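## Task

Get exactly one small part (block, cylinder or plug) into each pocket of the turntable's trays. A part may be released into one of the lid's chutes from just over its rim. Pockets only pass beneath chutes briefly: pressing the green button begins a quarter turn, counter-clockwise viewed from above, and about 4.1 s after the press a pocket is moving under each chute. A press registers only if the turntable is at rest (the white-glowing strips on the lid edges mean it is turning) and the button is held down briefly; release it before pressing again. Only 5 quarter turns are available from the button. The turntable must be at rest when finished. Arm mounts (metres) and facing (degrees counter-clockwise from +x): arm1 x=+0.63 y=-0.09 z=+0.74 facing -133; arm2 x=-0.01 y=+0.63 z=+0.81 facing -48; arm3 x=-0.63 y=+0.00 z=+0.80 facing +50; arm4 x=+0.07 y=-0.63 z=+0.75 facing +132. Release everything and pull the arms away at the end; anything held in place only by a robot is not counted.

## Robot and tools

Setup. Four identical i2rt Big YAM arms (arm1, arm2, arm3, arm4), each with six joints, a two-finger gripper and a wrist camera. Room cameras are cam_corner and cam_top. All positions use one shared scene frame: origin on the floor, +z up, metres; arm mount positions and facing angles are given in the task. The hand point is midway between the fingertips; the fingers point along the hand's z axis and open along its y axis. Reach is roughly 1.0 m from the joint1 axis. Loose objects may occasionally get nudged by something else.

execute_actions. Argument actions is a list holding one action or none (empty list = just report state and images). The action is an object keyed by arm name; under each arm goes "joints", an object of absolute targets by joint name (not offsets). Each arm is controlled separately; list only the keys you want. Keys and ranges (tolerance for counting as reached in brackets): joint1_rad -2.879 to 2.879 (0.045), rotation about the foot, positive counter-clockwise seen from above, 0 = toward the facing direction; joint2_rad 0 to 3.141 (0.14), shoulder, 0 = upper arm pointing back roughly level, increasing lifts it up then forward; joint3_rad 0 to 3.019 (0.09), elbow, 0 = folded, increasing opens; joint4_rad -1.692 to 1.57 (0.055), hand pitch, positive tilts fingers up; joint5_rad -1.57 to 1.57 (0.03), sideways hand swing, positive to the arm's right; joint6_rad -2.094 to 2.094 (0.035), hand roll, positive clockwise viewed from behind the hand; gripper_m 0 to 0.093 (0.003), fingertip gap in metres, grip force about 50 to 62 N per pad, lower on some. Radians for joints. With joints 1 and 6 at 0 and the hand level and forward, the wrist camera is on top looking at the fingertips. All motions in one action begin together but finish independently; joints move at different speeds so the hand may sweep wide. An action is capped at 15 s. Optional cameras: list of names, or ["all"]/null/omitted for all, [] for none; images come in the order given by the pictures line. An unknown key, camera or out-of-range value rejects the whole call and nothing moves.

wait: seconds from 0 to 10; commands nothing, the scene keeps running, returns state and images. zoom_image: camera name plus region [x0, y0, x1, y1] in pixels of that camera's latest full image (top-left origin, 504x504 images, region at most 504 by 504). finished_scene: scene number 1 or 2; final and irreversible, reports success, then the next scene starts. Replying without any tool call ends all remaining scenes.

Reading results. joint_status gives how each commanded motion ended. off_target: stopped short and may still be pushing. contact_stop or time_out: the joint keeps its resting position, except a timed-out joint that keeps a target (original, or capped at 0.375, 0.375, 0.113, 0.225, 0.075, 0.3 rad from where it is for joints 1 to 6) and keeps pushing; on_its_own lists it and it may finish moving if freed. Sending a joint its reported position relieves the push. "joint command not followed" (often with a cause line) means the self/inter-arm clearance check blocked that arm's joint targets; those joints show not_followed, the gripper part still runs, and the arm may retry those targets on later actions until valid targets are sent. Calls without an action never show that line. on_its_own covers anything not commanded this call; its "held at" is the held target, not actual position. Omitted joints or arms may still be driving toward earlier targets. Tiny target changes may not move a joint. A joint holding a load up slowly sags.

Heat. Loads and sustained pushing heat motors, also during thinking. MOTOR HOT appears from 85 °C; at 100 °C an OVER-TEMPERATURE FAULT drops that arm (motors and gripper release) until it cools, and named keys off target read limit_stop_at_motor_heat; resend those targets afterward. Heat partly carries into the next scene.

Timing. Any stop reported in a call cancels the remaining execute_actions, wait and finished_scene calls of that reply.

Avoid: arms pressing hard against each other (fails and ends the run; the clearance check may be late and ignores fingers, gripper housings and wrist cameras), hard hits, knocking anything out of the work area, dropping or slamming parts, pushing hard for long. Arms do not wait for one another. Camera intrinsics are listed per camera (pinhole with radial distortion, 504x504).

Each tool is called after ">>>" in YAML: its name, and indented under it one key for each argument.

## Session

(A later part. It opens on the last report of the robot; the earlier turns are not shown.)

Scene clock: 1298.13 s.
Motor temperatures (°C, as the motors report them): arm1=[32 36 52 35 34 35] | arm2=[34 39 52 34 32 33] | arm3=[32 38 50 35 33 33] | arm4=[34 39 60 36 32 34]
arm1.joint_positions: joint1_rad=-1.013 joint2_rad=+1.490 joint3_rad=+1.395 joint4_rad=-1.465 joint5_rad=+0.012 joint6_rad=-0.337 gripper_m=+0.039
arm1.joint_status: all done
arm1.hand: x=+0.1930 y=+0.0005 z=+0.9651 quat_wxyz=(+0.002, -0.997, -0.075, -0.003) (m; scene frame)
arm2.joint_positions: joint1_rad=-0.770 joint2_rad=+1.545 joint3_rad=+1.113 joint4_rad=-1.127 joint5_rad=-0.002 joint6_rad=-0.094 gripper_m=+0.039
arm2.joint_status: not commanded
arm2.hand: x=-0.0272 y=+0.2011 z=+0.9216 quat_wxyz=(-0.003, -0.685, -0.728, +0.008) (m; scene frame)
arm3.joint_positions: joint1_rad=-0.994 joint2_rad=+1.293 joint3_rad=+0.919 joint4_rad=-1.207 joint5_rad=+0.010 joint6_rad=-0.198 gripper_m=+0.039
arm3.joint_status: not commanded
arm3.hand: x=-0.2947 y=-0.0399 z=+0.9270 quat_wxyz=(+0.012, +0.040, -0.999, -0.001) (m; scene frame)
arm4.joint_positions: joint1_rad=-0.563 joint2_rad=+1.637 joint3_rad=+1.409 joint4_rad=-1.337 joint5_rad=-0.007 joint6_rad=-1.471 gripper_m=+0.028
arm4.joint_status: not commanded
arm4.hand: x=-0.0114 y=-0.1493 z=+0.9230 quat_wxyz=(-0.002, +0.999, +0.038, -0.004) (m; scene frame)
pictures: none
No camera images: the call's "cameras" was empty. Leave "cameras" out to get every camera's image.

>>> execute_actions:
  actions:
    - {"arm1":{"joints":{"joint3_rad":1.26,"joint4_rad":-1.335}}}
  cameras: []

>>> execute_actions:
  actions:
    - {"arm1":{"joints":{"joint3_rad":1.45,"joint4_rad":-1.46}}}
  cameras: []

>>> execute_actions:
  actions:
    - {"arm1":{"joints":{"joint1_rad":-1.10,"joint2_rad":1.208,"joint3_rad":1.022,"joint4_rad":-1.39}}}
  cameras: []

>>> wait:
  seconds: 1.0

>>> execute_actions:
  actions:
    - {"arm1":{"joints":{"gripper_m":0.065}},"arm2":{"joints":{"gripper_m":0.065}},"arm3":{"joints":{"gripper_m":0.065}},"arm4":{"joints":{"gripper_m":0.06}}}
  cameras: ["cam_top"]

Scene clock: 1305.10 s.
Motor temperatures (°C, as the motors report them): arm1=[32 36 50 35 34 35] | arm2=[34 39 52 34 32 33] | arm3=[32 38 50 35 33 33] | arm4=[34 39 60 35 32 34]
arm1.joint_positions: joint1_rad=-1.013 joint2_rad=+1.469 joint3_rad=+1.297 joint4_rad=-1.351 joint5_rad=+0.013 joint6_rad=-0.338 gripper_m=+0.039
arm1.joint_status: all done
arm1.hand: x=+0.1964 y=-0.0002 z=+0.9368 quat_wxyz=(+0.007, -0.997, -0.076, +0.015) (m; scene frame)
arm2.joint_positions: joint1_rad=-0.770 joint2_rad=+1.545 joint3_rad=+1.113 joint4_rad=-1.127 joint5_rad=-0.002 joint6_rad=-0.094 gripper_m=+0.039
arm2.joint_status: not commanded
arm2.hand: x=-0.0272 y=+0.2011 z=+0.9216 quat_wxyz=(-0.003, -0.685, -0.728, +0.008) (m; scene frame)
arm3.joint_positions: joint1_rad=-0.994 joint2_rad=+1.293 joint3_rad=+0.919 joint4_rad=-1.207 joint5_rad=+0.010 joint6_rad=-0.198 gripper_m=+0.039
arm3.joint_status: not commanded
arm3.hand: x=-0.2947 y=-0.0399 z=+0.9270 quat_wxyz=(+0.012, +0.040, -0.999, -0.001) (m; scene frame)
arm4.joint_positions: joint1_rad=-0.563 joint2_rad=+1.637 joint3_rad=+1.409 joint4_rad=-1.337 joint5_rad=-0.007 joint6_rad=-1.471 gripper_m=+0.028
arm4.joint_status: not commanded
arm4.hand: x=-0.0114 y=-0.1493 z=+0.9230 quat_wxyz=(-0.002, +0.999, +0.038, -0.004) (m; scene frame)
pictures: none
No camera images: the call's "cameras" was empty. Leave "cameras" out to get every camera's image.

Scene clock: 1306.07 s.
Motor temperatures (°C, as the motors report them): arm1=[32 36 50 35 34 35] | arm2=[34 39 52 34 32 33] | arm3=[32 38 50 35 33 33] | arm4=[34 39 60 35 32 34]
arm1.joint_positions: joint1_rad=-1.013 joint2_rad=+1.481 joint3_rad=+1.406 joint4_rad=-1.445 joint5_rad=+0.013 joint6_rad=-0.338 gripper_m=+0.039
arm1.joint_status: all done
arm1.hand: x=+0.1862 y=+0.0019 z=+0.9732 quat_wxyz=(+0.007, -0.997, -0.076, +0.017) (m; scene frame)
arm2.joint_positions: joint1_rad=-0.770 joint2_rad=+1.545 joint3_rad=+1.113 joint4_rad=-1.127 joint5_rad=-0.002 joint6_rad=-0.094 gripper_m=+0.039
arm2.joint_status: not commanded
arm2.hand: x=-0.0272 y=+0.2011 z=+0.9216 quat_wxyz=(-0.003, -0.685, -0.728, +0.008) (m; scene frame)
arm3.joint_positions: joint1_rad=-0.994 joint2_rad=+1.293 joint3_rad=+0.919 joint4_rad=-1.207 joint5_rad=+0.010 joint6_rad=-0.198 gripper_m=+0.039
arm3.joint_status: not commanded
arm3.hand: x=-0.2947 y=-0.0399 z=+0.9270 quat_wxyz=(+0.012, +0.040, -0.999, -0.001) (m; scene frame)
arm4.joint_positions: joint1_rad=-0.563 joint2_rad=+1.637 joint3_rad=+1.409 joint4_rad=-1.337 joint5_rad=-0.007 joint6_rad=-1.471 gripper_m=+0.028
arm4.joint_status: not commanded
arm4.hand: x=-0.0114 y=-0.1493 z=+0.9230 quat_wxyz=(-0.002, +0.999, +0.038, -0.004) (m; scene frame)
pictures: none
No camera images: the call's "cameras" was empty. Leave "cameras" out to get every camera's image.

Scene clock: 1307.23 s.
Motor temperatures (°C, as the motors report them): arm1=[32 36 50 35 34 35] | arm2=[34 39 52 34 32 33] | arm3=[32 38 50 35 33 33] | arm4=[34 39 60 35 32 34]
arm1.joint_positions: joint1_rad=-1.108 joint2_rad=+1.198 joint3_rad=+1.024 joint4_rad=-1.399 joint5_rad=+0.010 joint6_rad=-0.338 gripper_m=+0.039
arm1.joint_status: all done
arm1.hand: x=+0.3178 y=+0.0074 z=+0.9314 quat_wxyz=(-0.001, -1.000, -0.029, -0.009) (m; scene frame)
arm2.joint_positions: joint1_rad=-0.770 joint2_rad=+1.545 joint3_rad=+1.113 joint4_rad=-1.127 joint5_rad=-0.002 joint6_rad=-0.094 gripper_m=+0.039
arm2.joint_status: not commanded
arm2.hand: x=-0.0272 y=+0.2011 z=+0.9216 quat_wxyz=(-0.003, -0.685, -0.728, +0.008) (m; scene frame)
arm3.joint_positions: joint1_rad=-0.994 joint2_rad=+1.293 joint3_rad=+0.919 joint4_rad=-1.207 joint5_rad=+0.010 joint6_rad=-0.198 gripper_m=+0.039
arm3.joint_status: not commanded
arm3.hand: x=-0.2947 y=-0.0399 z=+0.9270 quat_wxyz=(+0.012, +0.040, -0.999, -0.001) (m; scene frame)
arm4.joint_positions: joint1_rad=-0.563 joint2_rad=+1.637 joint3_rad=+1.409 joint4_rad=-1.337 joint5_rad=-0.007 joint6_rad=-1.471 gripper_m=+0.028
arm4.joint_status: not commanded
arm4.hand: x=-0.0114 y=-0.1493 z=+0.9230 quat_wxyz=(-0.002, +0.999, +0.038, -0.004) (m; scene frame)
pictures: none
No camera images: the call's "cameras" was empty. Leave "cameras" out to get every camera's image.

Scene clock: 1308.23 s.
Motor temperatures (°C, as the motors report them): arm1=[32 36 50 35 34 35] | arm2=[34 39 52 34 32 33] | arm3=[32 38 50 35 33 33] | arm4=[34 39 60 35 32 34]
arm1.joint_positions: joint1_rad=-1.108 joint2_rad=+1.198 joint3_rad=+1.024 joint4_rad=-1.399 joint5_rad=+0.010 joint6_rad=-0.338 gripper_m=+0.039
arm1.joint_status: all done
arm1.hand: x=+0.3178 y=+0.0074 z=+0.9314 quat_wxyz=(-0.001, -1.000, -0.029, -0.009) (m; scene frame)
arm2.joint_positions: joint1_rad=-0.770 joint2_rad=+1.545 joint3_rad=+1.113 joint4_rad=-1.127 joint5_rad=-0.002 joint6_rad=-0.094 gripper_m=+0.039
arm2.joint_status: not commanded
arm2.hand: x=-0.0272 y=+0.2011 z=+0.9216 quat_wxyz=(-0.003, -0.685, -0.728, +0.008) (m; scene frame)
arm3.joint_positions: joint1_rad=-0.994 joint2_rad=+1.293 joint3_rad=+0.919 joint4_rad=-1.207 joint5_rad=+0.010 joint6_rad=-0.198 gripper_m=+0.039
arm3.joint_status: not commanded
arm3.hand: x=-0.2947 y=-0.0399 z=+0.9270 quat_wxyz=(+0.012, +0.040, -0.999, -0.001) (m; scene frame)
arm4.joint_positions: joint1_rad=-0.563 joint2_rad=+1.637 joint3_rad=+1.409 joint4_rad=-1.337 joint5_rad=-0.007 joint6_rad=-1.471 gripper_m=+0.028
arm4.joint_status: not commanded
arm4.hand: x=-0.0114 y=-0.1493 z=+0.9230 quat_wxyz=(-0.002, +0.999, +0.038, -0.004) (m; scene frame)
wait: 1.00 s; at rest by 0.27 s
pictures: arm1_cam_wrist, arm2_cam_wrist, arm3_cam_wrist, arm4_cam_wrist, cam_corner, cam_top
Images, in order (width x height): arm1_cam_wrist 504x504, arm2_cam_wrist 504x504, arm3_cam_wrist 504x504, arm4_cam_wrist 504x504, cam_corner 504x504, cam_top 504x504.

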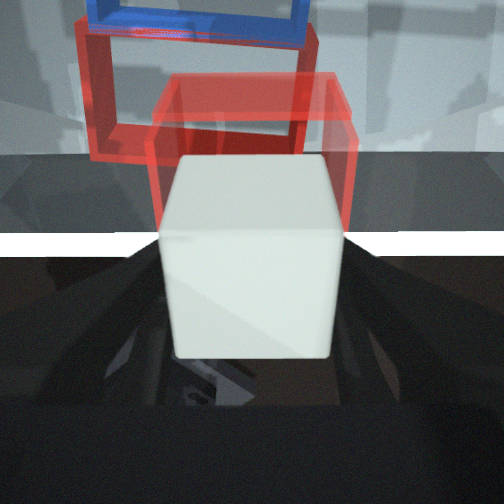

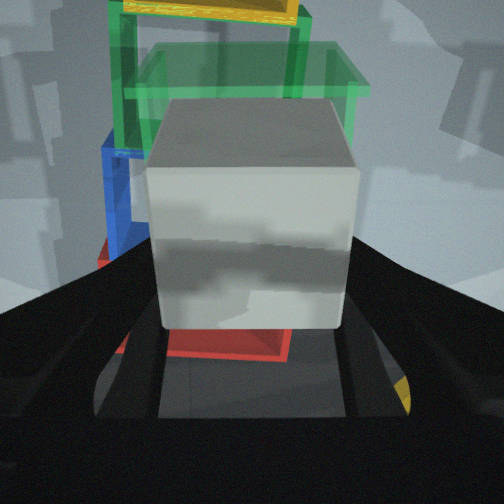

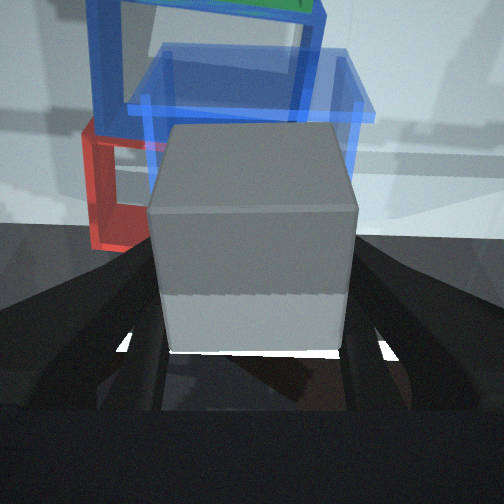

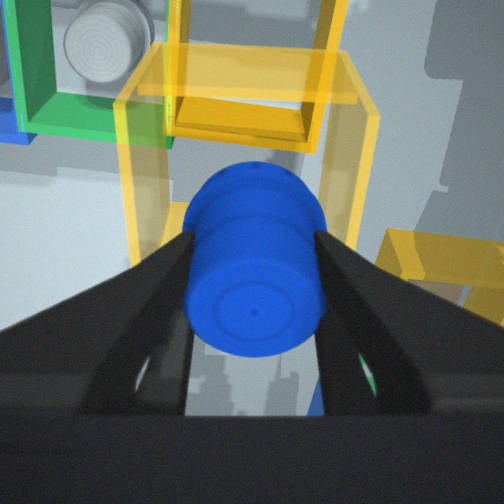

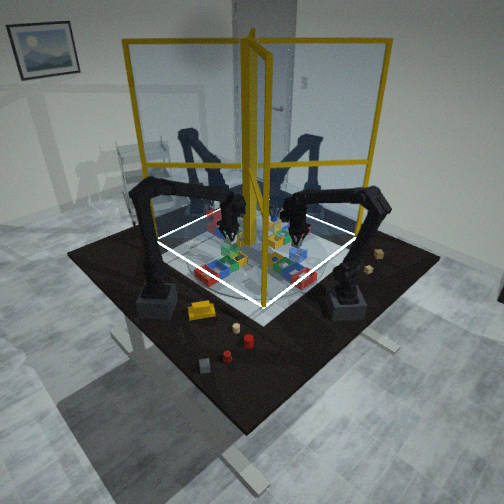

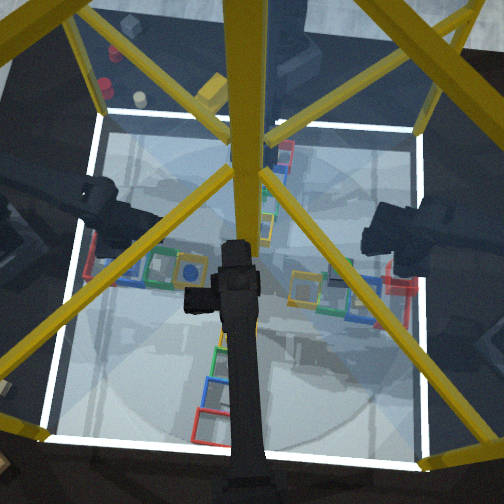

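Scene clock: 1308.80 s.
Motor temperatures (°C, as the motors report them): arm1=[32 36 50 35 34 35] | arm2=[34 39 52 34 32 33] | arm3=[32 38 50 35 33 33] | arm4=[34 39 60 35 32 34]
arm1.joint_positions: joint1_rad=-1.108 joint2_rad=+1.198 joint3_rad=+1.024 joint4_rad=-1.399 joint5_rad=+0.010 joint6_rad=-0.338 gripper_m=+0.065
arm1.joint_status: all done
arm1.hand: x=+0.3178 y=+0.0074 z=+0.9314 quat_wxyz=(-0.001, -1.000, -0.029, -0.009) (m; scene frame)
arm2.joint_positions: joint1_rad=-0.770 joint2_rad=+1.545 joint3_rad=+1.113 joint4_rad=-1.127 joint5_rad=-0.002 joint6_rad=-0.094 gripper_m=+0.065
arm2.joint_status: all done
arm2.hand: x=-0.0272 y=+0.2011 z=+0.9216 quat_wxyz=(-0.003, -0.685, -0.728, +0.008) (m; scene frame)
arm3.joint_positions: joint1_rad=-0.994 joint2_rad=+1.292 joint3_rad=+0.920 joint4_rad=-1.207 joint5_rad=+0.010 joint6_rad=-0.197 gripper_m=+0.065
arm3.joint_status: all done
arm3.hand: x=-0.2944 y=-0.0399 z=+0.9273 quat_wxyz=(+0.011, +0.040, -0.999, -0.001) (m; scene frame)
arm4.joint_positions: joint1_rad=-0.563 joint2_rad=+1.637 joint3_rad=+1.409 joint4_rad=-1.337 joint5_rad=-0.007 joint6_rad=-1.471 gripper_m=+0.060
arm4.joint_status: all done
arm4.hand: x=-0.0114 y=-0.1493 z=+0.9230 quat_wxyz=(-0.002, +0.999, +0.038, -0.004) (m; scene frame)
pictures: cam_top
Images, in order (width x height): cam_top 504x504.

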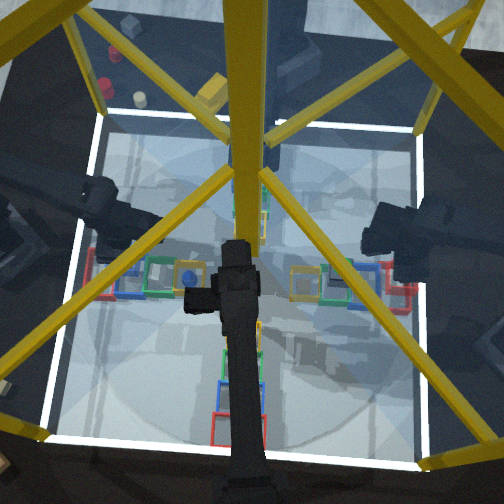

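>>> execute_actions:
  actions:
    - {"arm1":{"joints":{"joint2_rad":0.95,"joint3_rad":0.85,"joint4_rad":-1.45,"gripper_m":0.09}},"arm2":{"joints":{"joint2_rad":1.1,"joint3_rad":0.88,"joint4_rad":-1.34,"gripper_m":0.09}},"arm3":{"joints":{"joint2_rad":0.9,"joint3_rad":0.8,"joint4_rad":-1.44,"gripper_m":0.09}},"arm4":{"joints":{"joint2_rad":1.1,"joint3_rad":0.99,"joint4_rad":-1.45,"gripper_m":0.09}}}
  cameras: []

>>> execute_actions:
  actions:
    - {"arm1":{"joints":{"joint1_rad":0.22,"joint6_rad":0}},"arm2":{"joints":{"joint1_rad":-2.27,"joint6_rad":0}},"arm3":{"joints":{"joint1_rad":-2.30,"joint6_rad":0}},"arm4":{"joints":{"joint1_rad":0.6,"joint6_rad":0}}}
  cameras: ["cam_top","cam_corner"]

Scene clock: 1319.30 s.
Motor temperatures (°C, as the motors report them): arm1=[32 36 49 35 34 35] | arm2=[34 39 52 34 32 33] | arm3=[32 38 50 35 33 33] | arm4=[34 39 60 35 32 34]
arm1.joint_positions: joint1_rad=-1.108 joint2_rad=+0.937 joint3_rad=+0.858 joint4_rad=-1.439 joint5_rad=+0.010 joint6_rad=-0.338 gripper_m=+0.090
arm1.joint_status: all done
arm1.hand: x=+0.3916 y=-0.0139 z=+0.9368 quat_wxyz=(+0.008, -0.999, -0.028, +0.017) (m; scene frame)
arm2.joint_positions: joint1_rad=-0.770 joint2_rad=+1.089 joint3_rad=+0.881 joint4_rad=-1.331 joint5_rad=-0.002 joint6_rad=-0.094 gripper_m=+0.090
arm2.joint_status: all done
arm2.hand: x=-0.0219 y=+0.3430 z=+0.9887 quat_wxyz=(-0.010, -0.685, -0.728, +0.016) (m; scene frame)
arm3.joint_positions: joint1_rad=-0.994 joint2_rad=+0.893 joint3_rad=+0.798 joint4_rad=-1.425 joint5_rad=+0.010 joint6_rad=-0.197 gripper_m=+0.090
arm3.joint_status: all done
arm3.hand: x=-0.3997 y=-0.0279 z=+0.9867 quat_wxyz=(-0.018, +0.039, -0.999, +0.003) (m; scene frame)
arm4.joint_positions: joint1_rad=-0.563 joint2_rad=+1.094 joint3_rad=+0.998 joint4_rad=-1.447 joint5_rad=-0.007 joint6_rad=-1.471 gripper_m=+0.090
arm4.joint_status: all done
arm4.hand: x=+0.0224 y=-0.3391 z=+0.9671 quat_wxyz=(-0.012, +0.999, +0.038, -0.006) (m; scene frame)
pictures: none
No camera images: the call's "cameras" was empty. Leave "cameras" out to get every camera's image.

Scene clock: 1321.43 s.
Motor temperatures (°C, as the motors report them): arm1=[32 36 49 35 34 35] | arm2=[34 38 52 34 32 33] | arm3=[32 38 50 35 33 33] | arm4=[34 39 59 35 32 34]
arm1.joint_positions: joint1_rad=+0.216 joint2_rad=+0.937 joint3_rad=+0.858 joint4_rad=-1.439 joint5_rad=+0.010 joint6_rad=-0.008 gripper_m=+0.090
arm1.joint_status: all done
arm1.hand: x=+0.5016 y=-0.2957 z=+0.9410 quat_wxyz=(-0.017, -0.865, -0.501, +0.022) (m; scene frame)
arm2.joint_positions: joint1_rad=-2.269 joint2_rad=+1.093 joint3_rad=+0.881 joint4_rad=-1.331 joint5_rad=-0.002 joint6_rad=-0.010 gripper_m=+0.090
arm2.joint_status: all done
arm2.hand: x=-0.3002 y=+0.6200 z=+0.9883 quat_wxyz=(-0.003, -1.000, -0.024, +0.018) (m; scene frame)
arm3.joint_positions: joint1_rad=-2.296 joint2_rad=+0.893 joint3_rad=+0.798 joint4_rad=-1.425 joint5_rad=+0.012 joint6_rad=-0.007 gripper_m=+0.090
arm3.joint_status: all done
arm3.hand: x=-0.5958 y=-0.2263 z=+0.9870 quat_wxyz=(-0.007, -0.649, -0.760, +0.021) (m; scene frame)
arm4.joint_positions: joint1_rad=+0.594 joint2_rad=+1.094 joint3_rad=+0.998 joint4_rad=-1.447 joint5_rad=-0.007 joint6_rad=-0.016 gripper_m=+0.090
arm4.joint_status: all done
arm4.hand: x=-0.2123 y=-0.5611 z=+0.9676 quat_wxyz=(+0.003, +0.994, -0.110, -0.014) (m; scene frame)
pictures: cam_corner, cam_top
Images, in order (width x height): cam_corner 504x504, cam_top 504x504.

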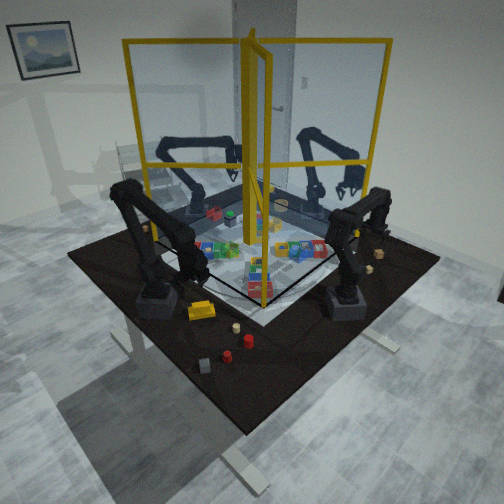

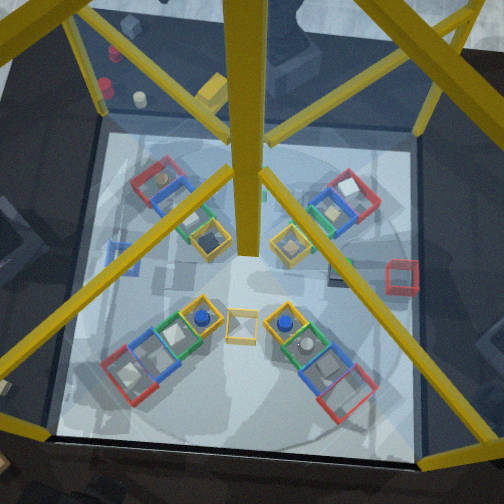

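>>> zoom_image:
  camera: "cam_top"
  region: [80, 140, 400, 430]

Region (80, 140, 400, 430) of cam_top's 504x504 image, scaled by 1.575, with more detail than that image has; it fills the top 457 rows of this view, and the rest is white.

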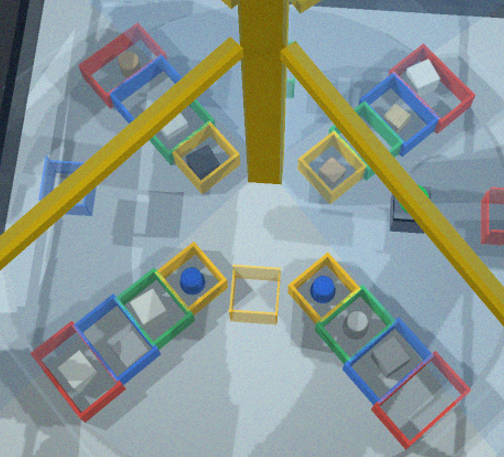

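>>> execute_actions:
  actions:
    - {"arm1":{"joints":{"joint1_rad":0.627,"joint2_rad":1.612,"joint3_rad":1.21,"joint4_rad":-1.115}},"arm2":{"joints":{"joint2_rad":1.694,"joint3_rad":1.085,"joint4_rad":-0.915}},"arm3":{"joints":{"joint1_rad":-2.275,"joint2_rad":1.469,"joint3_rad":0.83,"joint4_rad":-0.91,"joint6_rad":1.97}},"arm4":{"joints":{"joint1_rad":0.2}}}
  cameras: ["arm1_cam_wrist","arm2_cam_wrist","arm3_cam_wrist"]

Scene clock: 1353.47 s.
Motor temperatures (°C, as the motors report them): arm1=[32 35 49 35 34 35] | arm2=[34 37 52 34 32 33] | arm3=[32 37 48 35 33 33] | arm4=[34 38 54 35 32 34]
arm1.joint_positions: joint1_rad=+0.635 joint2_rad=+1.618 joint3_rad=+1.186 joint4_rad=-1.125 joint5_rad=+0.010 joint6_rad=-0.006 gripper_m=+0.090
arm1.joint_status: all done
arm1.hand: x=+0.5769 y=-0.5399 z=+0.8440 quat_wxyz=(-0.009, -0.742, -0.670, +0.007) (m; scene frame)
arm2.joint_positions: joint1_rad=-2.269 joint2_rad=+1.698 joint3_rad=+1.076 joint4_rad=-0.927 joint5_rad=-0.002 joint6_rad=-0.010 gripper_m=+0.090
arm2.joint_status: all done
arm2.hand: x=-0.4657 y=+0.6130 z=+0.8470 quat_wxyz=(-0.003, -1.000, -0.024, +0.015) (m; scene frame)
arm3.joint_positions: joint1_rad=-2.283 joint2_rad=+1.469 joint3_rad=+0.798 joint4_rad=-0.927 joint5_rad=+0.012 joint6_rad=+1.961 gripper_m=+0.090
arm3.joint_status: all done
arm3.hand: x=-0.5761 y=-0.3360 z=+0.8301 quat_wxyz=(+0.016, -0.993, +0.113, +0.016) (m; scene frame)
arm4.joint_positions: joint1_rad=+0.205 joint2_rad=+1.094 joint3_rad=+0.998 joint4_rad=-1.447 joint5_rad=-0.007 joint6_rad=-0.014 gripper_m=+0.090
arm4.joint_status: all done
arm4.hand: x=-0.1647 y=-0.4571 z=+0.9674 quat_wxyz=(+0.000, +0.953, -0.301, -0.014) (m; scene frame)
pictures: arm1_cam_wrist, arm2_cam_wrist, arm3_cam_wrist
Images, in order (width x height): arm1_cam_wrist 504x504, arm2_cam_wrist 504x504, arm3_cam_wrist 504x504.

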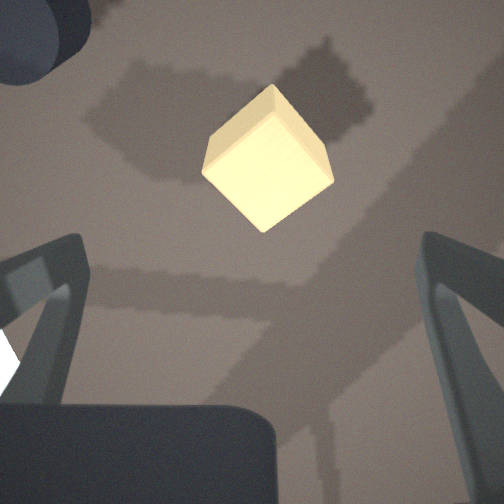

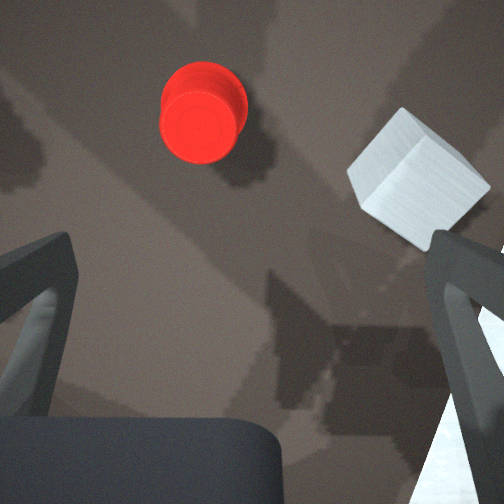

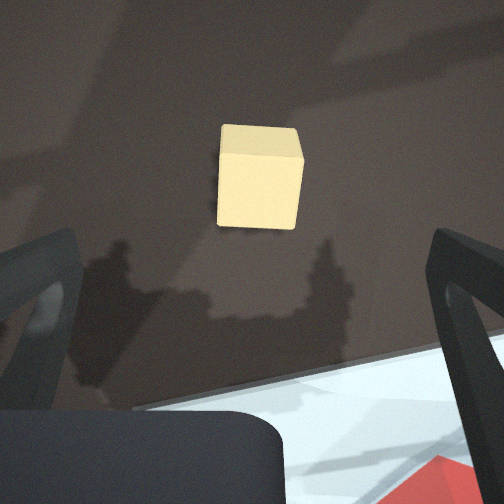

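>>> execute_actions:
  actions:
    - {"arm1":{"joints":{"joint1_rad":0.615,"joint2_rad":1.722,"joint3_rad":1.05,"joint4_rad":-0.88,"joint6_rad":-0.71}},"arm2":{"joints":{"joint1_rad":-2.215,"joint2_rad":1.88,"joint3_rad":1.052,"joint4_rad":-0.725,"joint6_rad":-0.5,"gripper_m":0.07}},"arm3":{"joints":{"joint1_rad":-2.215,"joint2_rad":1.665,"joint3_rad":0.74,"joint4_rad":-0.627,"joint6_rad":2.03}}}
  cameras: ["arm1_cam_wrist","arm2_cam_wrist","arm3_cam_wrist"]

Scene clock: 1376.80 s.
Motor temperatures (°C, as the motors report them): arm1=[32 37 50 35 34 35] | arm2=[34 39 51 34 32 33] | arm3=[32 37 47 35 33 33] | arm4=[34 37 53 35 32 34]
arm1.joint_positions: joint1_rad=+0.622 joint2_rad=+1.724 joint3_rad=+1.047 joint4_rad=-0.896 joint5_rad=+0.010 joint6_rad=-0.702 gripper_m=+0.090
arm1.joint_status: all done
arm1.hand: x=+0.5739 y=-0.5263 z=+0.7532 quat_wxyz=(-0.003, -0.475, -0.880, +0.002) (m; scene frame)
arm2.joint_positions: joint1_rad=-2.211 joint2_rad=+1.884 joint3_rad=+1.046 joint4_rad=-0.737 joint5_rad=-0.002 joint6_rad=-0.488 gripper_m=+0.070
arm2.joint_status: all done
arm2.hand: x=-0.4691 y=+0.5860 z=+0.7578 quat_wxyz=(-0.003, -0.958, -0.288, +0.002) (m; scene frame)
arm3.joint_positions: joint1_rad=-2.214 joint2_rad=+1.676 joint3_rad=+0.736 joint4_rad=-0.644 joint5_rad=+0.012 joint6_rad=+2.022 gripper_m=+0.090
arm3.joint_status: all done
arm3.hand: x=-0.5524 y=-0.3381 z=+0.7444 quat_wxyz=(+0.009, -0.994, +0.109, +0.015) (m; scene frame)
arm4.joint_positions: joint1_rad=+0.205 joint2_rad=+1.094 joint3_rad=+0.998 joint4_rad=-1.447 joint5_rad=-0.007 joint6_rad=-0.014 gripper_m=+0.090
arm4.joint_status: not commanded
arm4.hand: x=-0.1647 y=-0.4571 z=+0.9674 quat_wxyz=(+0.000, +0.953, -0.301, -0.014) (m; scene frame)
pictures: arm1_cam_wrist, arm2_cam_wrist, arm3_cam_wrist
Images, in order (width x height): arm1_cam_wrist 504x504, arm2_cam_wrist 504x504, arm3_cam_wrist 504x504.

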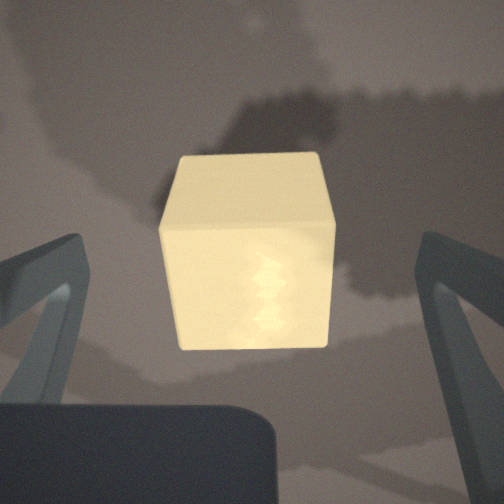

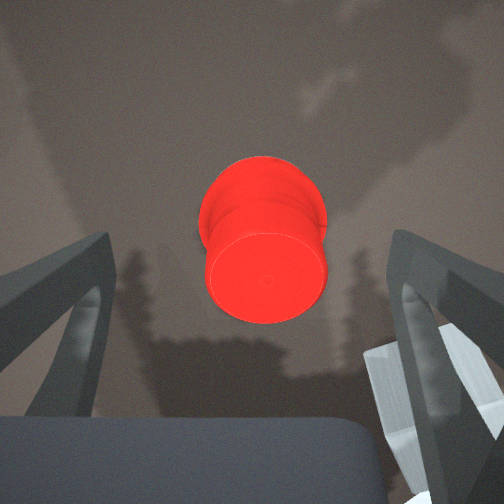

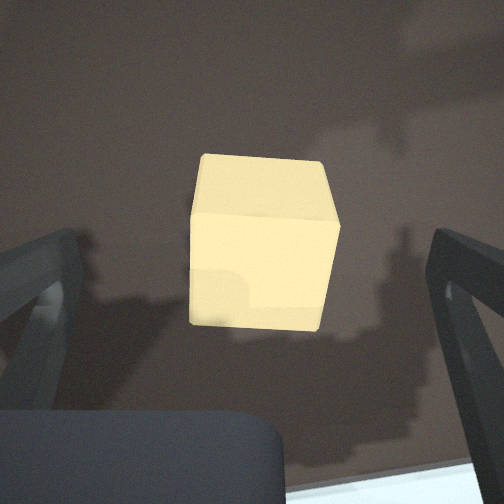

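>>> execute_actions:
  actions:
    - {"arm1":{"joints":{"gripper_m":0.022}},"arm2":{"joints":{"gripper_m":0.017}},"arm3":{"joints":{"gripper_m":0.018}},"arm4":{"joints":{"joint1_rad":0.6,"joint2_rad":0.8,"joint3_rad":0.7,"joint4_rad":-1.4}}}
  cameras: []

>>> execute_actions:
  actions:
    - {"arm1":{"joints":{"joint2_rad":1.0,"joint3_rad":0.95,"joint4_rad":-1.5}},"arm2":{"joints":{"joint2_rad":1.1,"joint3_rad":0.88,"joint4_rad":-1.34}},"arm3":{"joints":{"joint2_rad":0.95,"joint3_rad":0.83,"joint4_rad":-1.44}}}
  cameras: ["arm1_cam_wrist","arm2_cam_wrist","arm3_cam_wrist"]

Scene clock: 1388.20 s.
Motor temperatures (°C, as the motors report them): arm1=[32 37 48 35 34 35] | arm2=[34 39 51 34 32 33] | arm3=[32 38 46 35 33 33] | arm4=[34 37 53 35 32 34]
arm1.joint_positions: joint1_rad=+0.622 joint2_rad=+1.724 joint3_rad=+1.047 joint4_rad=-0.896 joint5_rad=+0.010 joint6_rad=-0.702 gripper_m=+0.039
arm1.joint_status: gripper_m off_target (ended at +0.039, target +0.022)
arm1.hand: x=+0.5739 y=-0.5263 z=+0.7532 quat_wxyz=(-0.003, -0.475, -0.880, +0.002) (m; scene frame)
arm2.joint_positions: joint1_rad=-2.211 joint2_rad=+1.867 joint3_rad=+1.046 joint4_rad=-0.734 joint5_rad=-0.005 joint6_rad=-0.489 gripper_m=+0.017
arm2.joint_status: all done
arm2.hand: x=-0.4730 y=+0.5850 z=+0.7653 quat_wxyz=(-0.002, -0.957, -0.288, +0.012) (m; scene frame)
arm3.joint_positions: joint1_rad=-2.214 joint2_rad=+1.676 joint3_rad=+0.736 joint4_rad=-0.644 joint5_rad=+0.012 joint6_rad=+2.022 gripper_m=+0.031
arm3.joint_status: gripper_m off_target (ended at +0.031, target +0.018)
arm3.hand: x=-0.5524 y=-0.3381 z=+0.7444 quat_wxyz=(+0.009, -0.994, +0.109, +0.015) (m; scene frame)
arm4.joint_positions: joint1_rad=+0.591 joint2_rad=+0.793 joint3_rad=+0.708 joint4_rad=-1.405 joint5_rad=-0.007 joint6_rad=-0.014 gripper_m=+0.090
arm4.joint_status: all done
arm4.hand: x=-0.1244 y=-0.5818 z=+0.9225 quat_wxyz=(-0.001, +0.993, -0.113, -0.041) (m; scene frame)
pictures: none
No camera images: the call's "cameras" was empty. Leave "cameras" out to get every camera's image.

Scene clock: 1389.60 s.
Motor temperatures (°C, as the motors report them): arm1=[32 37 48 35 34 35] | arm2=[34 39 51 34 32 33] | arm3=[32 38 46 35 33 33] | arm4=[34 37 53 35 32 34]
arm1.joint_positions: joint1_rad=+0.622 joint2_rad=+0.991 joint3_rad=+0.947 joint4_rad=-1.485 joint5_rad=+0.010 joint6_rad=-0.702 gripper_m=+0.039
arm1.joint_status: all done
arm1.hand: x=+0.5929 y=-0.3449 z=+0.9648 quat_wxyz=(-0.011, -0.475, -0.880, +0.023) (m; scene frame)
arm2.joint_positions: joint1_rad=-2.211 joint2_rad=+1.094 joint3_rad=+0.872 joint4_rad=-1.329 joint5_rad=-0.005 joint6_rad=-0.489 gripper_m=+0.017
arm2.joint_status: all done
arm2.hand: x=-0.2966 y=+0.6030 z=+0.9850 quat_wxyz=(-0.002, -0.957, -0.288, +0.015) (m; scene frame)
arm3.joint_positions: joint1_rad=-2.214 joint2_rad=+0.950 joint3_rad=+0.795 joint4_rad=-1.424 joint5_rad=+0.012 joint6_rad=+2.023 gripper_m=+0.031
arm3.joint_status: all done
arm3.hand: x=-0.5769 y=-0.2250 z=+0.9736 quat_wxyz=(+0.007, -0.994, +0.110, +0.014) (m; scene frame)
arm4.joint_positions: joint1_rad=+0.591 joint2_rad=+0.793 joint3_rad=+0.708 joint4_rad=-1.405 joint5_rad=-0.007 joint6_rad=-0.014 gripper_m=+0.090
arm4.joint_status: not commanded
arm4.hand: x=-0.1244 y=-0.5818 z=+0.9225 quat_wxyz=(-0.001, +0.993, -0.113, -0.041) (m; scene frame)
pictures: arm1_cam_wrist, arm2_cam_wrist, arm3_cam_wrist
Images, in order (width x height): arm1_cam_wrist 504x504, arm2_cam_wrist 504x504, arm3_cam_wrist 504x504.

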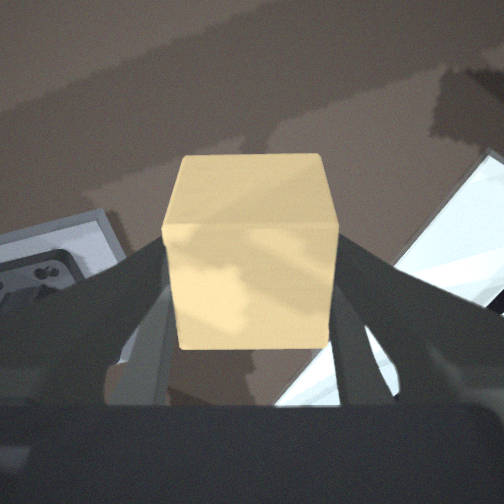

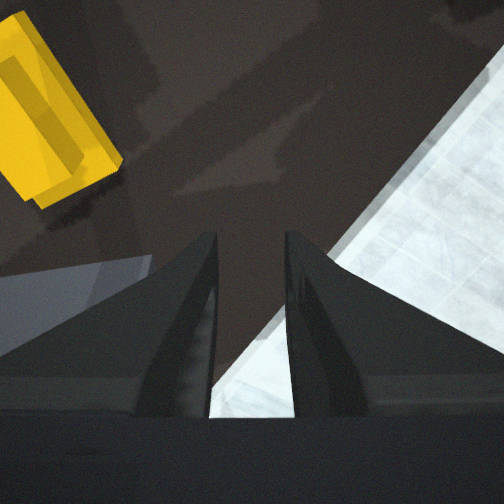

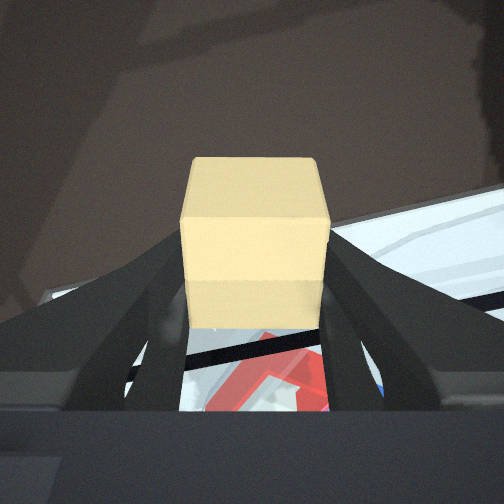

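>>> execute_actions:
  actions:
    - {"arm1":{"joints":{"joint1_rad":-1.01,"joint6_rad":-0.345}},"arm2":{"joints":{"joint2_rad":1.694,"joint3_rad":1.085,"joint4_rad":-0.915,"joint6_rad":0,"gripper_m":0.09}},"arm3":{"joints":{"joint1_rad":-0.991,"joint6_rad":1.385}}}
  cameras: ["arm2_cam_wrist","cam_top","cam_corner"]

Scene clock: 1396.20 s.
Motor temperatures (°C, as the motors report them): arm1=[32 36 49 35 34 35] | arm2=[34 38 51 34 32 33] | arm3=[32 37 47 35 33 33] | arm4=[34 37 53 35 32 34]
arm1.joint_positions: joint1_rad=-1.006 joint2_rad=+0.991 joint3_rad=+0.947 joint4_rad=-1.485 joint5_rad=+0.011 joint6_rad=-0.352 gripper_m=+0.039
arm1.joint_status: all done
arm1.hand: x=+0.3685 y=-0.0347 z=+0.9586 quat_wxyz=(+0.005, -0.996, -0.086, +0.013) (m; scene frame)
arm2.joint_positions: joint1_rad=-2.211 joint2_rad=+1.698 joint3_rad=+1.076 joint4_rad=-0.927 joint5_rad=-0.005 joint6_rad=-0.012 gripper_m=+0.090
arm2.joint_status: all done
arm2.hand: x=-0.4641 y=+0.5862 z=+0.8472 quat_wxyz=(-0.005, -0.998, -0.054, +0.015) (m; scene frame)
arm3.joint_positions: joint1_rad=-0.995 joint2_rad=+0.950 joint3_rad=+0.795 joint4_rad=-1.424 joint5_rad=+0.011 joint6_rad=+1.393 gripper_m=+0.031
arm3.joint_status: all done
arm3.hand: x=-0.3976 y=-0.0284 z=+0.9735 quat_wxyz=(+0.008, -0.686, -0.728, +0.007) (m; scene frame)
arm4.joint_positions: joint1_rad=+0.591 joint2_rad=+0.793 joint3_rad=+0.708 joint4_rad=-1.405 joint5_rad=-0.007 joint6_rad=-0.014 gripper_m=+0.090
arm4.joint_status: not commanded
arm4.hand: x=-0.1244 y=-0.5818 z=+0.9225 quat_wxyz=(-0.001, +0.993, -0.113, -0.041) (m; scene frame)
pictures: arm2_cam_wrist, cam_corner, cam_top
Images, in order (width x height): arm2_cam_wrist 504x504, cam_corner 504x504, cam_top 504x504.

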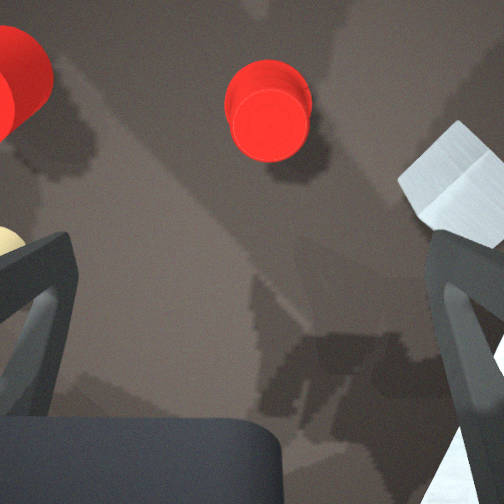

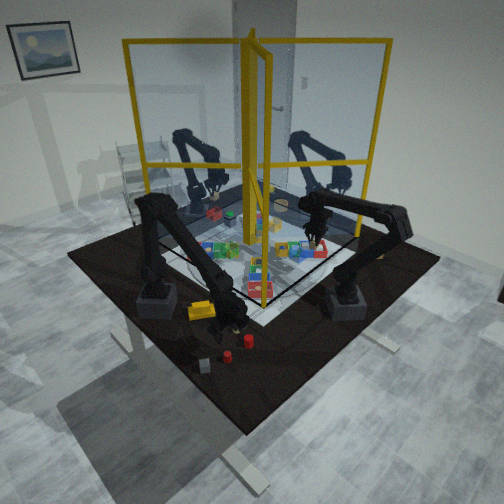

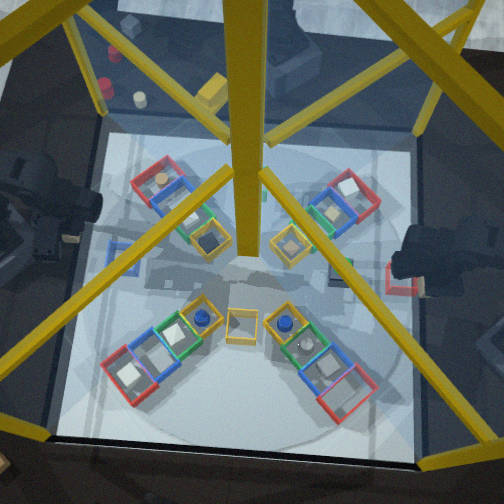

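>>> execute_actions:
  actions:
    - {"arm1":{"joints":{"joint2_rad":1.25,"joint3_rad":1.47,"joint4_rad":-1.65}},"arm2":{"joints":{"joint2_rad":1.9,"joint3_rad":1.03,"joint4_rad":-0.685,"joint6_rad":-0.5,"gripper_m":0.07}},"arm3":{"joints":{"joint2_rad":1.15,"joint3_rad":0.975,"joint4_rad":-1.35}}}
  cameras: ["arm2_cam_wrist"]

Scene clock: 1420.63 s.
Motor temperatures (°C, as the motors report them): arm1=[32 36 49 35 34 35] | arm2=[34 39 51 34 32 33] | arm3=[32 37 49 35 33 33] | arm4=[34 37 52 36 32 34]
arm1.joint_positions: joint1_rad=-1.006 joint2_rad=+1.248 joint3_rad=+1.433 joint4_rad=-1.635 joint5_rad=+0.011 joint6_rad=-0.352 gripper_m=+0.039
arm1.joint_status: all done
arm1.hand: x=+0.2606 y=-0.0143 z=+1.0720 quat_wxyz=(+0.015, -0.995, -0.086, +0.050) (m; scene frame)
arm2.joint_positions: joint1_rad=-2.211 joint2_rad=+1.903 joint3_rad=+1.023 joint4_rad=-0.697 joint5_rad=-0.005 joint6_rad=-0.488 gripper_m=+0.070
arm2.joint_status: all done
arm2.hand: x=-0.4632 y=+0.5859 z=+0.7439 quat_wxyz=(-0.004, -0.958, -0.288, +0.002) (m; scene frame)
arm3.joint_positions: joint1_rad=-0.995 joint2_rad=+1.153 joint3_rad=+0.932 joint4_rad=-1.360 joint5_rad=+0.011 joint6_rad=+1.392 gripper_m=+0.031
arm3.joint_status: all done
arm3.hand: x=-0.3298 y=-0.0365 z=+0.9740 quat_wxyz=(+0.009, -0.685, -0.728, +0.008) (m; scene frame)
arm4.joint_positions: joint1_rad=+0.591 joint2_rad=+0.793 joint3_rad=+0.708 joint4_rad=-1.405 joint5_rad=-0.007 joint6_rad=-0.014 gripper_m=+0.090
arm4.joint_status: not commanded
arm4.hand: x=-0.1244 y=-0.5818 z=+0.9225 quat_wxyz=(-0.001, +0.993, -0.113, -0.041) (m; scene frame)
pictures: arm2_cam_wrist
Images, in order (width x height): arm2_cam_wrist 504x504.

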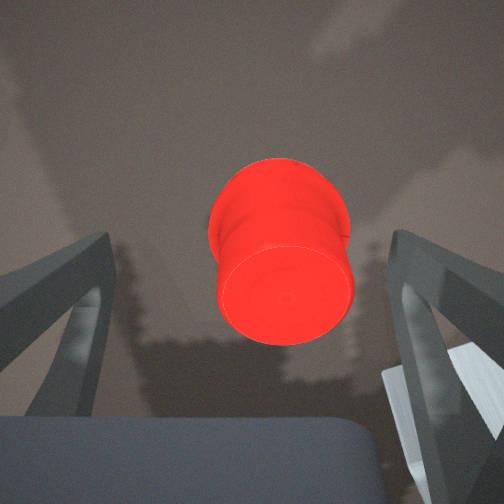

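>>> execute_actions:
  actions:
    - {"arm1":{"joints":{"joint2_rad":1.49,"joint4_rad":-1.46}},"arm2":{"joints":{"gripper_m":0.017}},"arm3":{"joints":{"joint2_rad":1.278,"joint4_rad":-1.19}}}
  cameras: ["arm1_cam_wrist","arm3_cam_wrist"]

>>> execute_actions:
  actions:
    - {"arm2":{"joints":{"joint2_rad":1.1,"joint3_rad":0.88,"joint4_rad":-1.34}}}
  cameras: ["arm2_cam_wrist"]

Scene clock: 1426.13 s.
Motor temperatures (°C, as the motors report them): arm1=[32 36 50 35 34 35] | arm2=[34 39 51 34 32 33] | arm3=[32 37 49 35 33 33] | arm4=[34 37 52 36 32 34]
arm1.joint_positions: joint1_rad=-1.006 joint2_rad=+1.500 joint3_rad=+1.438 joint4_rad=-1.472 joint5_rad=+0.011 joint6_rad=-0.352 gripper_m=+0.039
arm1.joint_status: all done
arm1.hand: x=+0.1816 y=-0.0007 z=+0.9773 quat_wxyz=(+0.004, -0.996, -0.086, +0.010) (m; scene frame)
arm2.joint_positions: joint1_rad=-2.211 joint2_rad=+1.903 joint3_rad=+1.023 joint4_rad=-0.696 joint5_rad=-0.003 joint6_rad=-0.489 gripper_m=+0.028
arm2.joint_status: gripper_m off_target (ended at +0.028, target +0.017)
arm2.hand: x=-0.4635 y=+0.5862 z=+0.7439 quat_wxyz=(-0.003, -0.957, -0.289, +0.002) (m; scene frame)
arm3.joint_positions: joint1_rad=-0.995 joint2_rad=+1.287 joint3_rad=+0.932 joint4_rad=-1.207 joint5_rad=+0.011 joint6_rad=+1.392 gripper_m=+0.031
arm3.joint_status: all done
arm3.hand: x=-0.2897 y=-0.0410 z=+0.9334 quat_wxyz=(+0.001, -0.686, -0.728, +0.002) (m; scene frame)
arm4.joint_positions: joint1_rad=+0.591 joint2_rad=+0.793 joint3_rad=+0.708 joint4_rad=-1.405 joint5_rad=-0.007 joint6_rad=-0.014 gripper_m=+0.090
arm4.joint_status: not commanded
arm4.hand: x=-0.1244 y=-0.5818 z=+0.9225 quat_wxyz=(-0.001, +0.993, -0.113, -0.041) (m; scene frame)
pictures: arm1_cam_wrist, arm3_cam_wrist
Images, in order (width x height): arm1_cam_wrist 504x504, arm3_cam_wrist 504x504.

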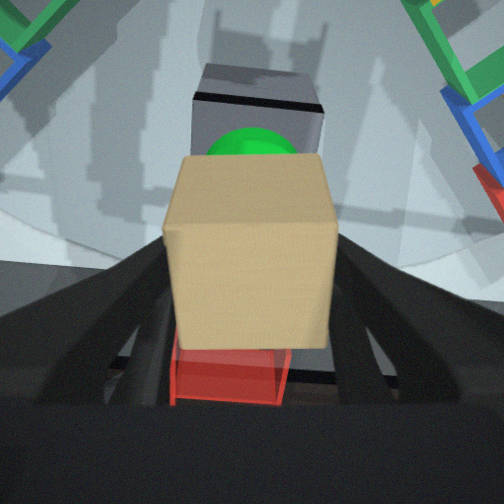

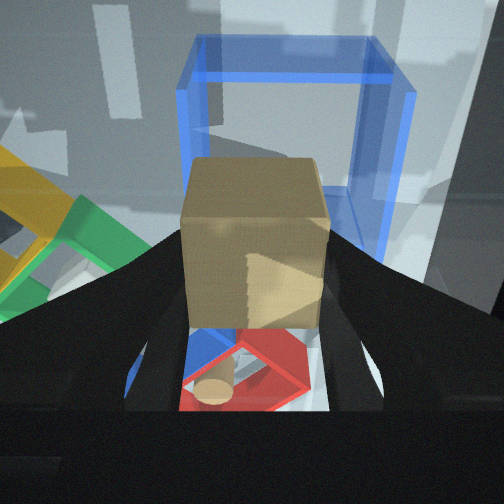

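Scene clock: 1427.47 s.
Motor temperatures (°C, as the motors report them): arm1=[32 36 50 35 34 35] | arm2=[34 39 51 34 32 33] | arm3=[32 37 49 35 33 33] | arm4=[34 37 52 36 32 34]
arm1.joint_positions: joint1_rad=-1.006 joint2_rad=+1.500 joint3_rad=+1.438 joint4_rad=-1.472 joint5_rad=+0.011 joint6_rad=-0.352 gripper_m=+0.039
arm1.joint_status: not commanded
arm1.hand: x=+0.1816 y=-0.0007 z=+0.9773 quat_wxyz=(+0.004, -0.996, -0.086, +0.010) (m; scene frame)
arm2.joint_positions: joint1_rad=-2.211 joint2_rad=+1.095 joint3_rad=+0.872 joint4_rad=-1.329 joint5_rad=-0.003 joint6_rad=-0.489 gripper_m=+0.028
arm2.joint_status: all done
arm2.hand: x=-0.2965 y=+0.6034 z=+0.9844 quat_wxyz=(-0.001, -0.957, -0.289, +0.013) (m; scene frame)
arm3.joint_positions: joint1_rad=-0.995 joint2_rad=+1.287 joint3_rad=+0.932 joint4_rad=-1.207 joint5_rad=+0.011 joint6_rad=+1.392 gripper_m=+0.031
arm3.joint_status: not commanded
arm3.hand: x=-0.2897 y=-0.0410 z=+0.9334 quat_wxyz=(+0.001, -0.686, -0.728, +0.002) (m; scene frame)
arm4.joint_positions: joint1_rad=+0.591 joint2_rad=+0.793 joint3_rad=+0.708 joint4_rad=-1.405 joint5_rad=-0.007 joint6_rad=-0.014 gripper_m=+0.090
arm4.joint_status: not commanded
arm4.hand: x=-0.1244 y=-0.5818 z=+0.9225 quat_wxyz=(-0.001, +0.993, -0.113, -0.041) (m; scene frame)
pictures: arm2_cam_wrist
Images, in order (width x height): arm2_cam_wrist 504x504.

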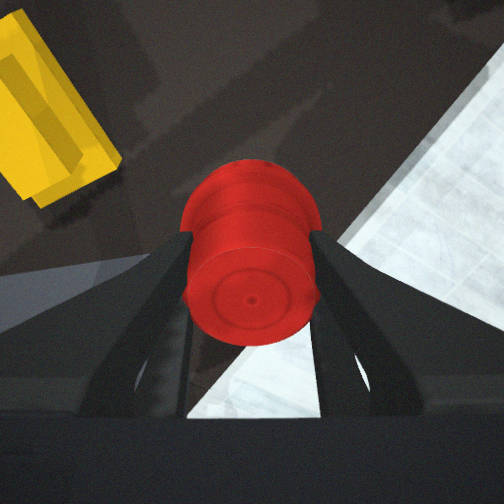

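>>> execute_actions:
  actions:
    - {"arm1":{"joints":{"joint3_rad":1.41,"joint4_rad":-1.455}},"arm2":{"joints":{"joint1_rad":-0.77,"joint6_rad":-0.105}},"arm3":{"joints":{"joint3_rad":0.91,"joint4_rad":-1.24}}}
  cameras: ["arm3_cam_wrist"]

>>> execute_actions:
  actions:
    - {"arm2":{"joints":{"joint2_rad":1.545,"joint3_rad":1.195,"joint4_rad":-1.165}}}
  cameras: []

>>> execute_actions:
  actions:
    - {"arm2":{"joints":{"joint3_rad":1.115,"joint4_rad":-1.115}}}
  cameras: ["arm2_cam_wrist","arm1_cam_wrist"]

Scene clock: 1464.30 s.
Motor temperatures (°C, as the motors report them): arm1=[32 37 52 35 34 35] | arm2=[34 37 53 34 32 33] | arm3=[32 37 50 35 33 33] | arm4=[34 36 51 36 32 34]
arm1.joint_positions: joint1_rad=-1.006 joint2_rad=+1.499 joint3_rad=+1.419 joint4_rad=-1.470 joint5_rad=+0.011 joint6_rad=-0.352 gripper_m=+0.039
arm1.joint_status: all done
arm1.hand: x=+0.1863 y=-0.0016 z=+0.9703 quat_wxyz=(+0.002, -0.996, -0.086, +0.002) (m; scene frame)
arm2.joint_positions: joint1_rad=-0.771 joint2_rad=+1.095 joint3_rad=+0.872 joint4_rad=-1.329 joint5_rad=-0.003 joint6_rad=-0.117 gripper_m=+0.028
arm2.joint_status: all done
arm2.hand: x=-0.0220 y=+0.3454 z=+0.9836 quat_wxyz=(-0.006, -0.677, -0.735, +0.010) (m; scene frame)
arm3.joint_positions: joint1_rad=-0.995 joint2_rad=+1.287 joint3_rad=+0.911 joint4_rad=-1.225 joint5_rad=+0.011 joint6_rad=+1.392 gripper_m=+0.031
arm3.joint_status: all done
arm3.hand: x=-0.3022 y=-0.0394 z=+0.9262 quat_wxyz=(+0.017, -0.685, -0.728, +0.014) (m; scene frame)
arm4.joint_positions: joint1_rad=+0.591 joint2_rad=+0.793 joint3_rad=+0.708 joint4_rad=-1.405 joint5_rad=-0.007 joint6_rad=-0.014 gripper_m=+0.090
arm4.joint_status: not commanded
arm4.hand: x=-0.1244 y=-0.5818 z=+0.9225 quat_wxyz=(-0.001, +0.993, -0.113, -0.041) (m; scene frame)
pictures: arm3_cam_wrist
Images, in order (width x height): arm3_cam_wrist 504x504.

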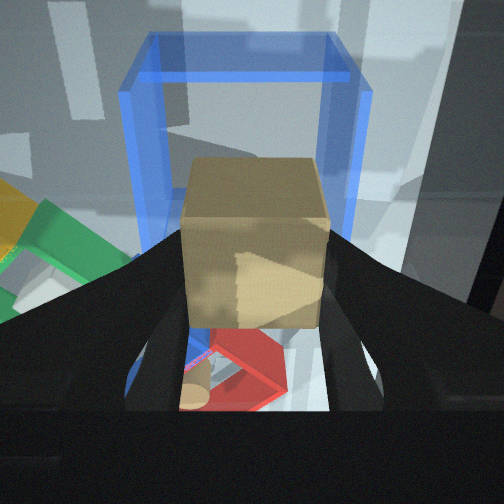

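Scene clock: 1465.53 s.
Motor temperatures (°C, as the motors report them): arm1=[32 37 51 35 34 35] | arm2=[34 37 53 34 32 33] | arm3=[32 37 49 35 33 33] | arm4=[34 36 51 36 32 34]
arm1.joint_positions: joint1_rad=-1.006 joint2_rad=+1.499 joint3_rad=+1.419 joint4_rad=-1.470 joint5_rad=+0.011 joint6_rad=-0.352 gripper_m=+0.039
arm1.joint_status: not commanded
arm1.hand: x=+0.1863 y=-0.0016 z=+0.9703 quat_wxyz=(+0.002, -0.996, -0.086, +0.002) (m; scene frame)
arm2.joint_positions: joint1_rad=-0.771 joint2_rad=+1.551 joint3_rad=+1.164 joint4_rad=-1.169 joint5_rad=-0.003 joint6_rad=-0.116 gripper_m=+0.028
arm2.joint_status: all done
arm2.hand: x=-0.0277 y=+0.1913 z=+0.9371 quat_wxyz=(-0.005, -0.678, -0.735, +0.009) (m; scene frame)
arm3.joint_positions: joint1_rad=-0.995 joint2_rad=+1.287 joint3_rad=+0.911 joint4_rad=-1.225 joint5_rad=+0.011 joint6_rad=+1.392 gripper_m=+0.031
arm3.joint_status: not commanded
arm3.hand: x=-0.3022 y=-0.0394 z=+0.9262 quat_wxyz=(+0.017, -0.685, -0.728, +0.014) (m; scene frame)
arm4.joint_positions: joint1_rad=+0.591 joint2_rad=+0.793 joint3_rad=+0.708 joint4_rad=-1.405 joint5_rad=-0.007 joint6_rad=-0.014 gripper_m=+0.090
arm4.joint_status: not commanded
arm4.hand: x=-0.1244 y=-0.5818 z=+0.9225 quat_wxyz=(-0.001, +0.993, -0.113, -0.041) (m; scene frame)
pictures: none
No camera images: the call's "cameras" was empty. Leave "cameras" out to get every camera's image.

Scene clock: 1466.27 s.
Motor temperatures (°C, as the motors report them): arm1=[32 37 51 35 34 35] | arm2=[34 37 53 34 32 33] | arm3=[32 37 49 35 33 33] | arm4=[34 36 51 36 32 34]
arm1.joint_positions: joint1_rad=-1.006 joint2_rad=+1.499 joint3_rad=+1.419 joint4_rad=-1.470 joint5_rad=+0.011 joint6_rad=-0.352 gripper_m=+0.039
arm1.joint_status: not commanded
arm1.hand: x=+0.1863 y=-0.0016 z=+0.9703 quat_wxyz=(+0.002, -0.996, -0.086, +0.002) (m; scene frame)
arm2.joint_positions: joint1_rad=-0.771 joint2_rad=+1.546 joint3_rad=+1.113 joint4_rad=-1.127 joint5_rad=-0.003 joint6_rad=-0.116 gripper_m=+0.028
arm2.joint_status: all done
arm2.hand: x=-0.0275 y=+0.2012 z=+0.9210 quat_wxyz=(-0.003, -0.678, -0.735, +0.007) (m; scene frame)
arm3.joint_positions: joint1_rad=-0.995 joint2_rad=+1.287 joint3_rad=+0.911 joint4_rad=-1.225 joint5_rad=+0.011 joint6_rad=+1.392 gripper_m=+0.031
arm3.joint_status: not commanded
arm3.hand: x=-0.3022 y=-0.0394 z=+0.9262 quat_wxyz=(+0.017, -0.685, -0.728, +0.014) (m; scene frame)
arm4.joint_positions: joint1_rad=+0.591 joint2_rad=+0.793 joint3_rad=+0.708 joint4_rad=-1.405 joint5_rad=-0.007 joint6_rad=-0.014 gripper_m=+0.090
arm4.joint_status: not commanded
arm4.hand: x=-0.1244 y=-0.5818 z=+0.9225 quat_wxyz=(-0.001, +0.993, -0.113, -0.041) (m; scene frame)
pictures: arm1_cam_wrist, arm2_cam_wrist
Images, in order (width x height): arm1_cam_wrist 504x504, arm2_cam_wrist 504x504.

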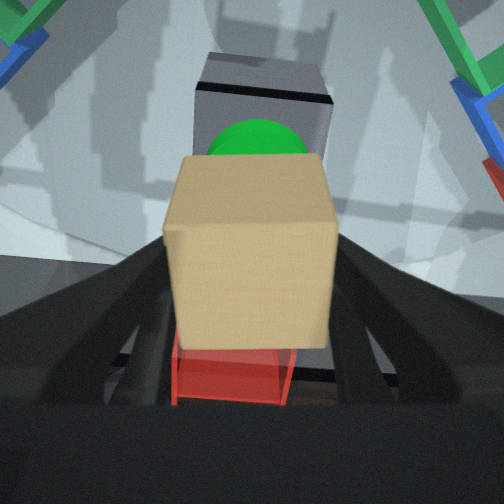

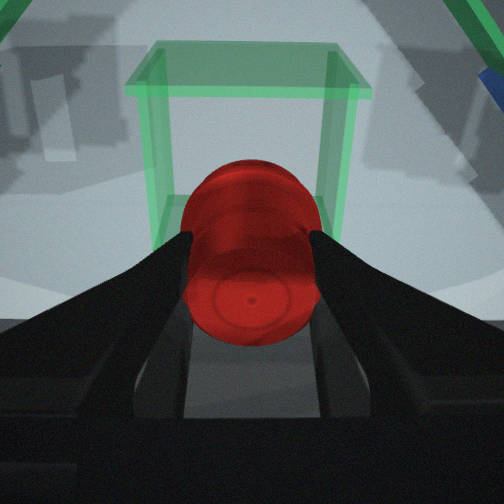

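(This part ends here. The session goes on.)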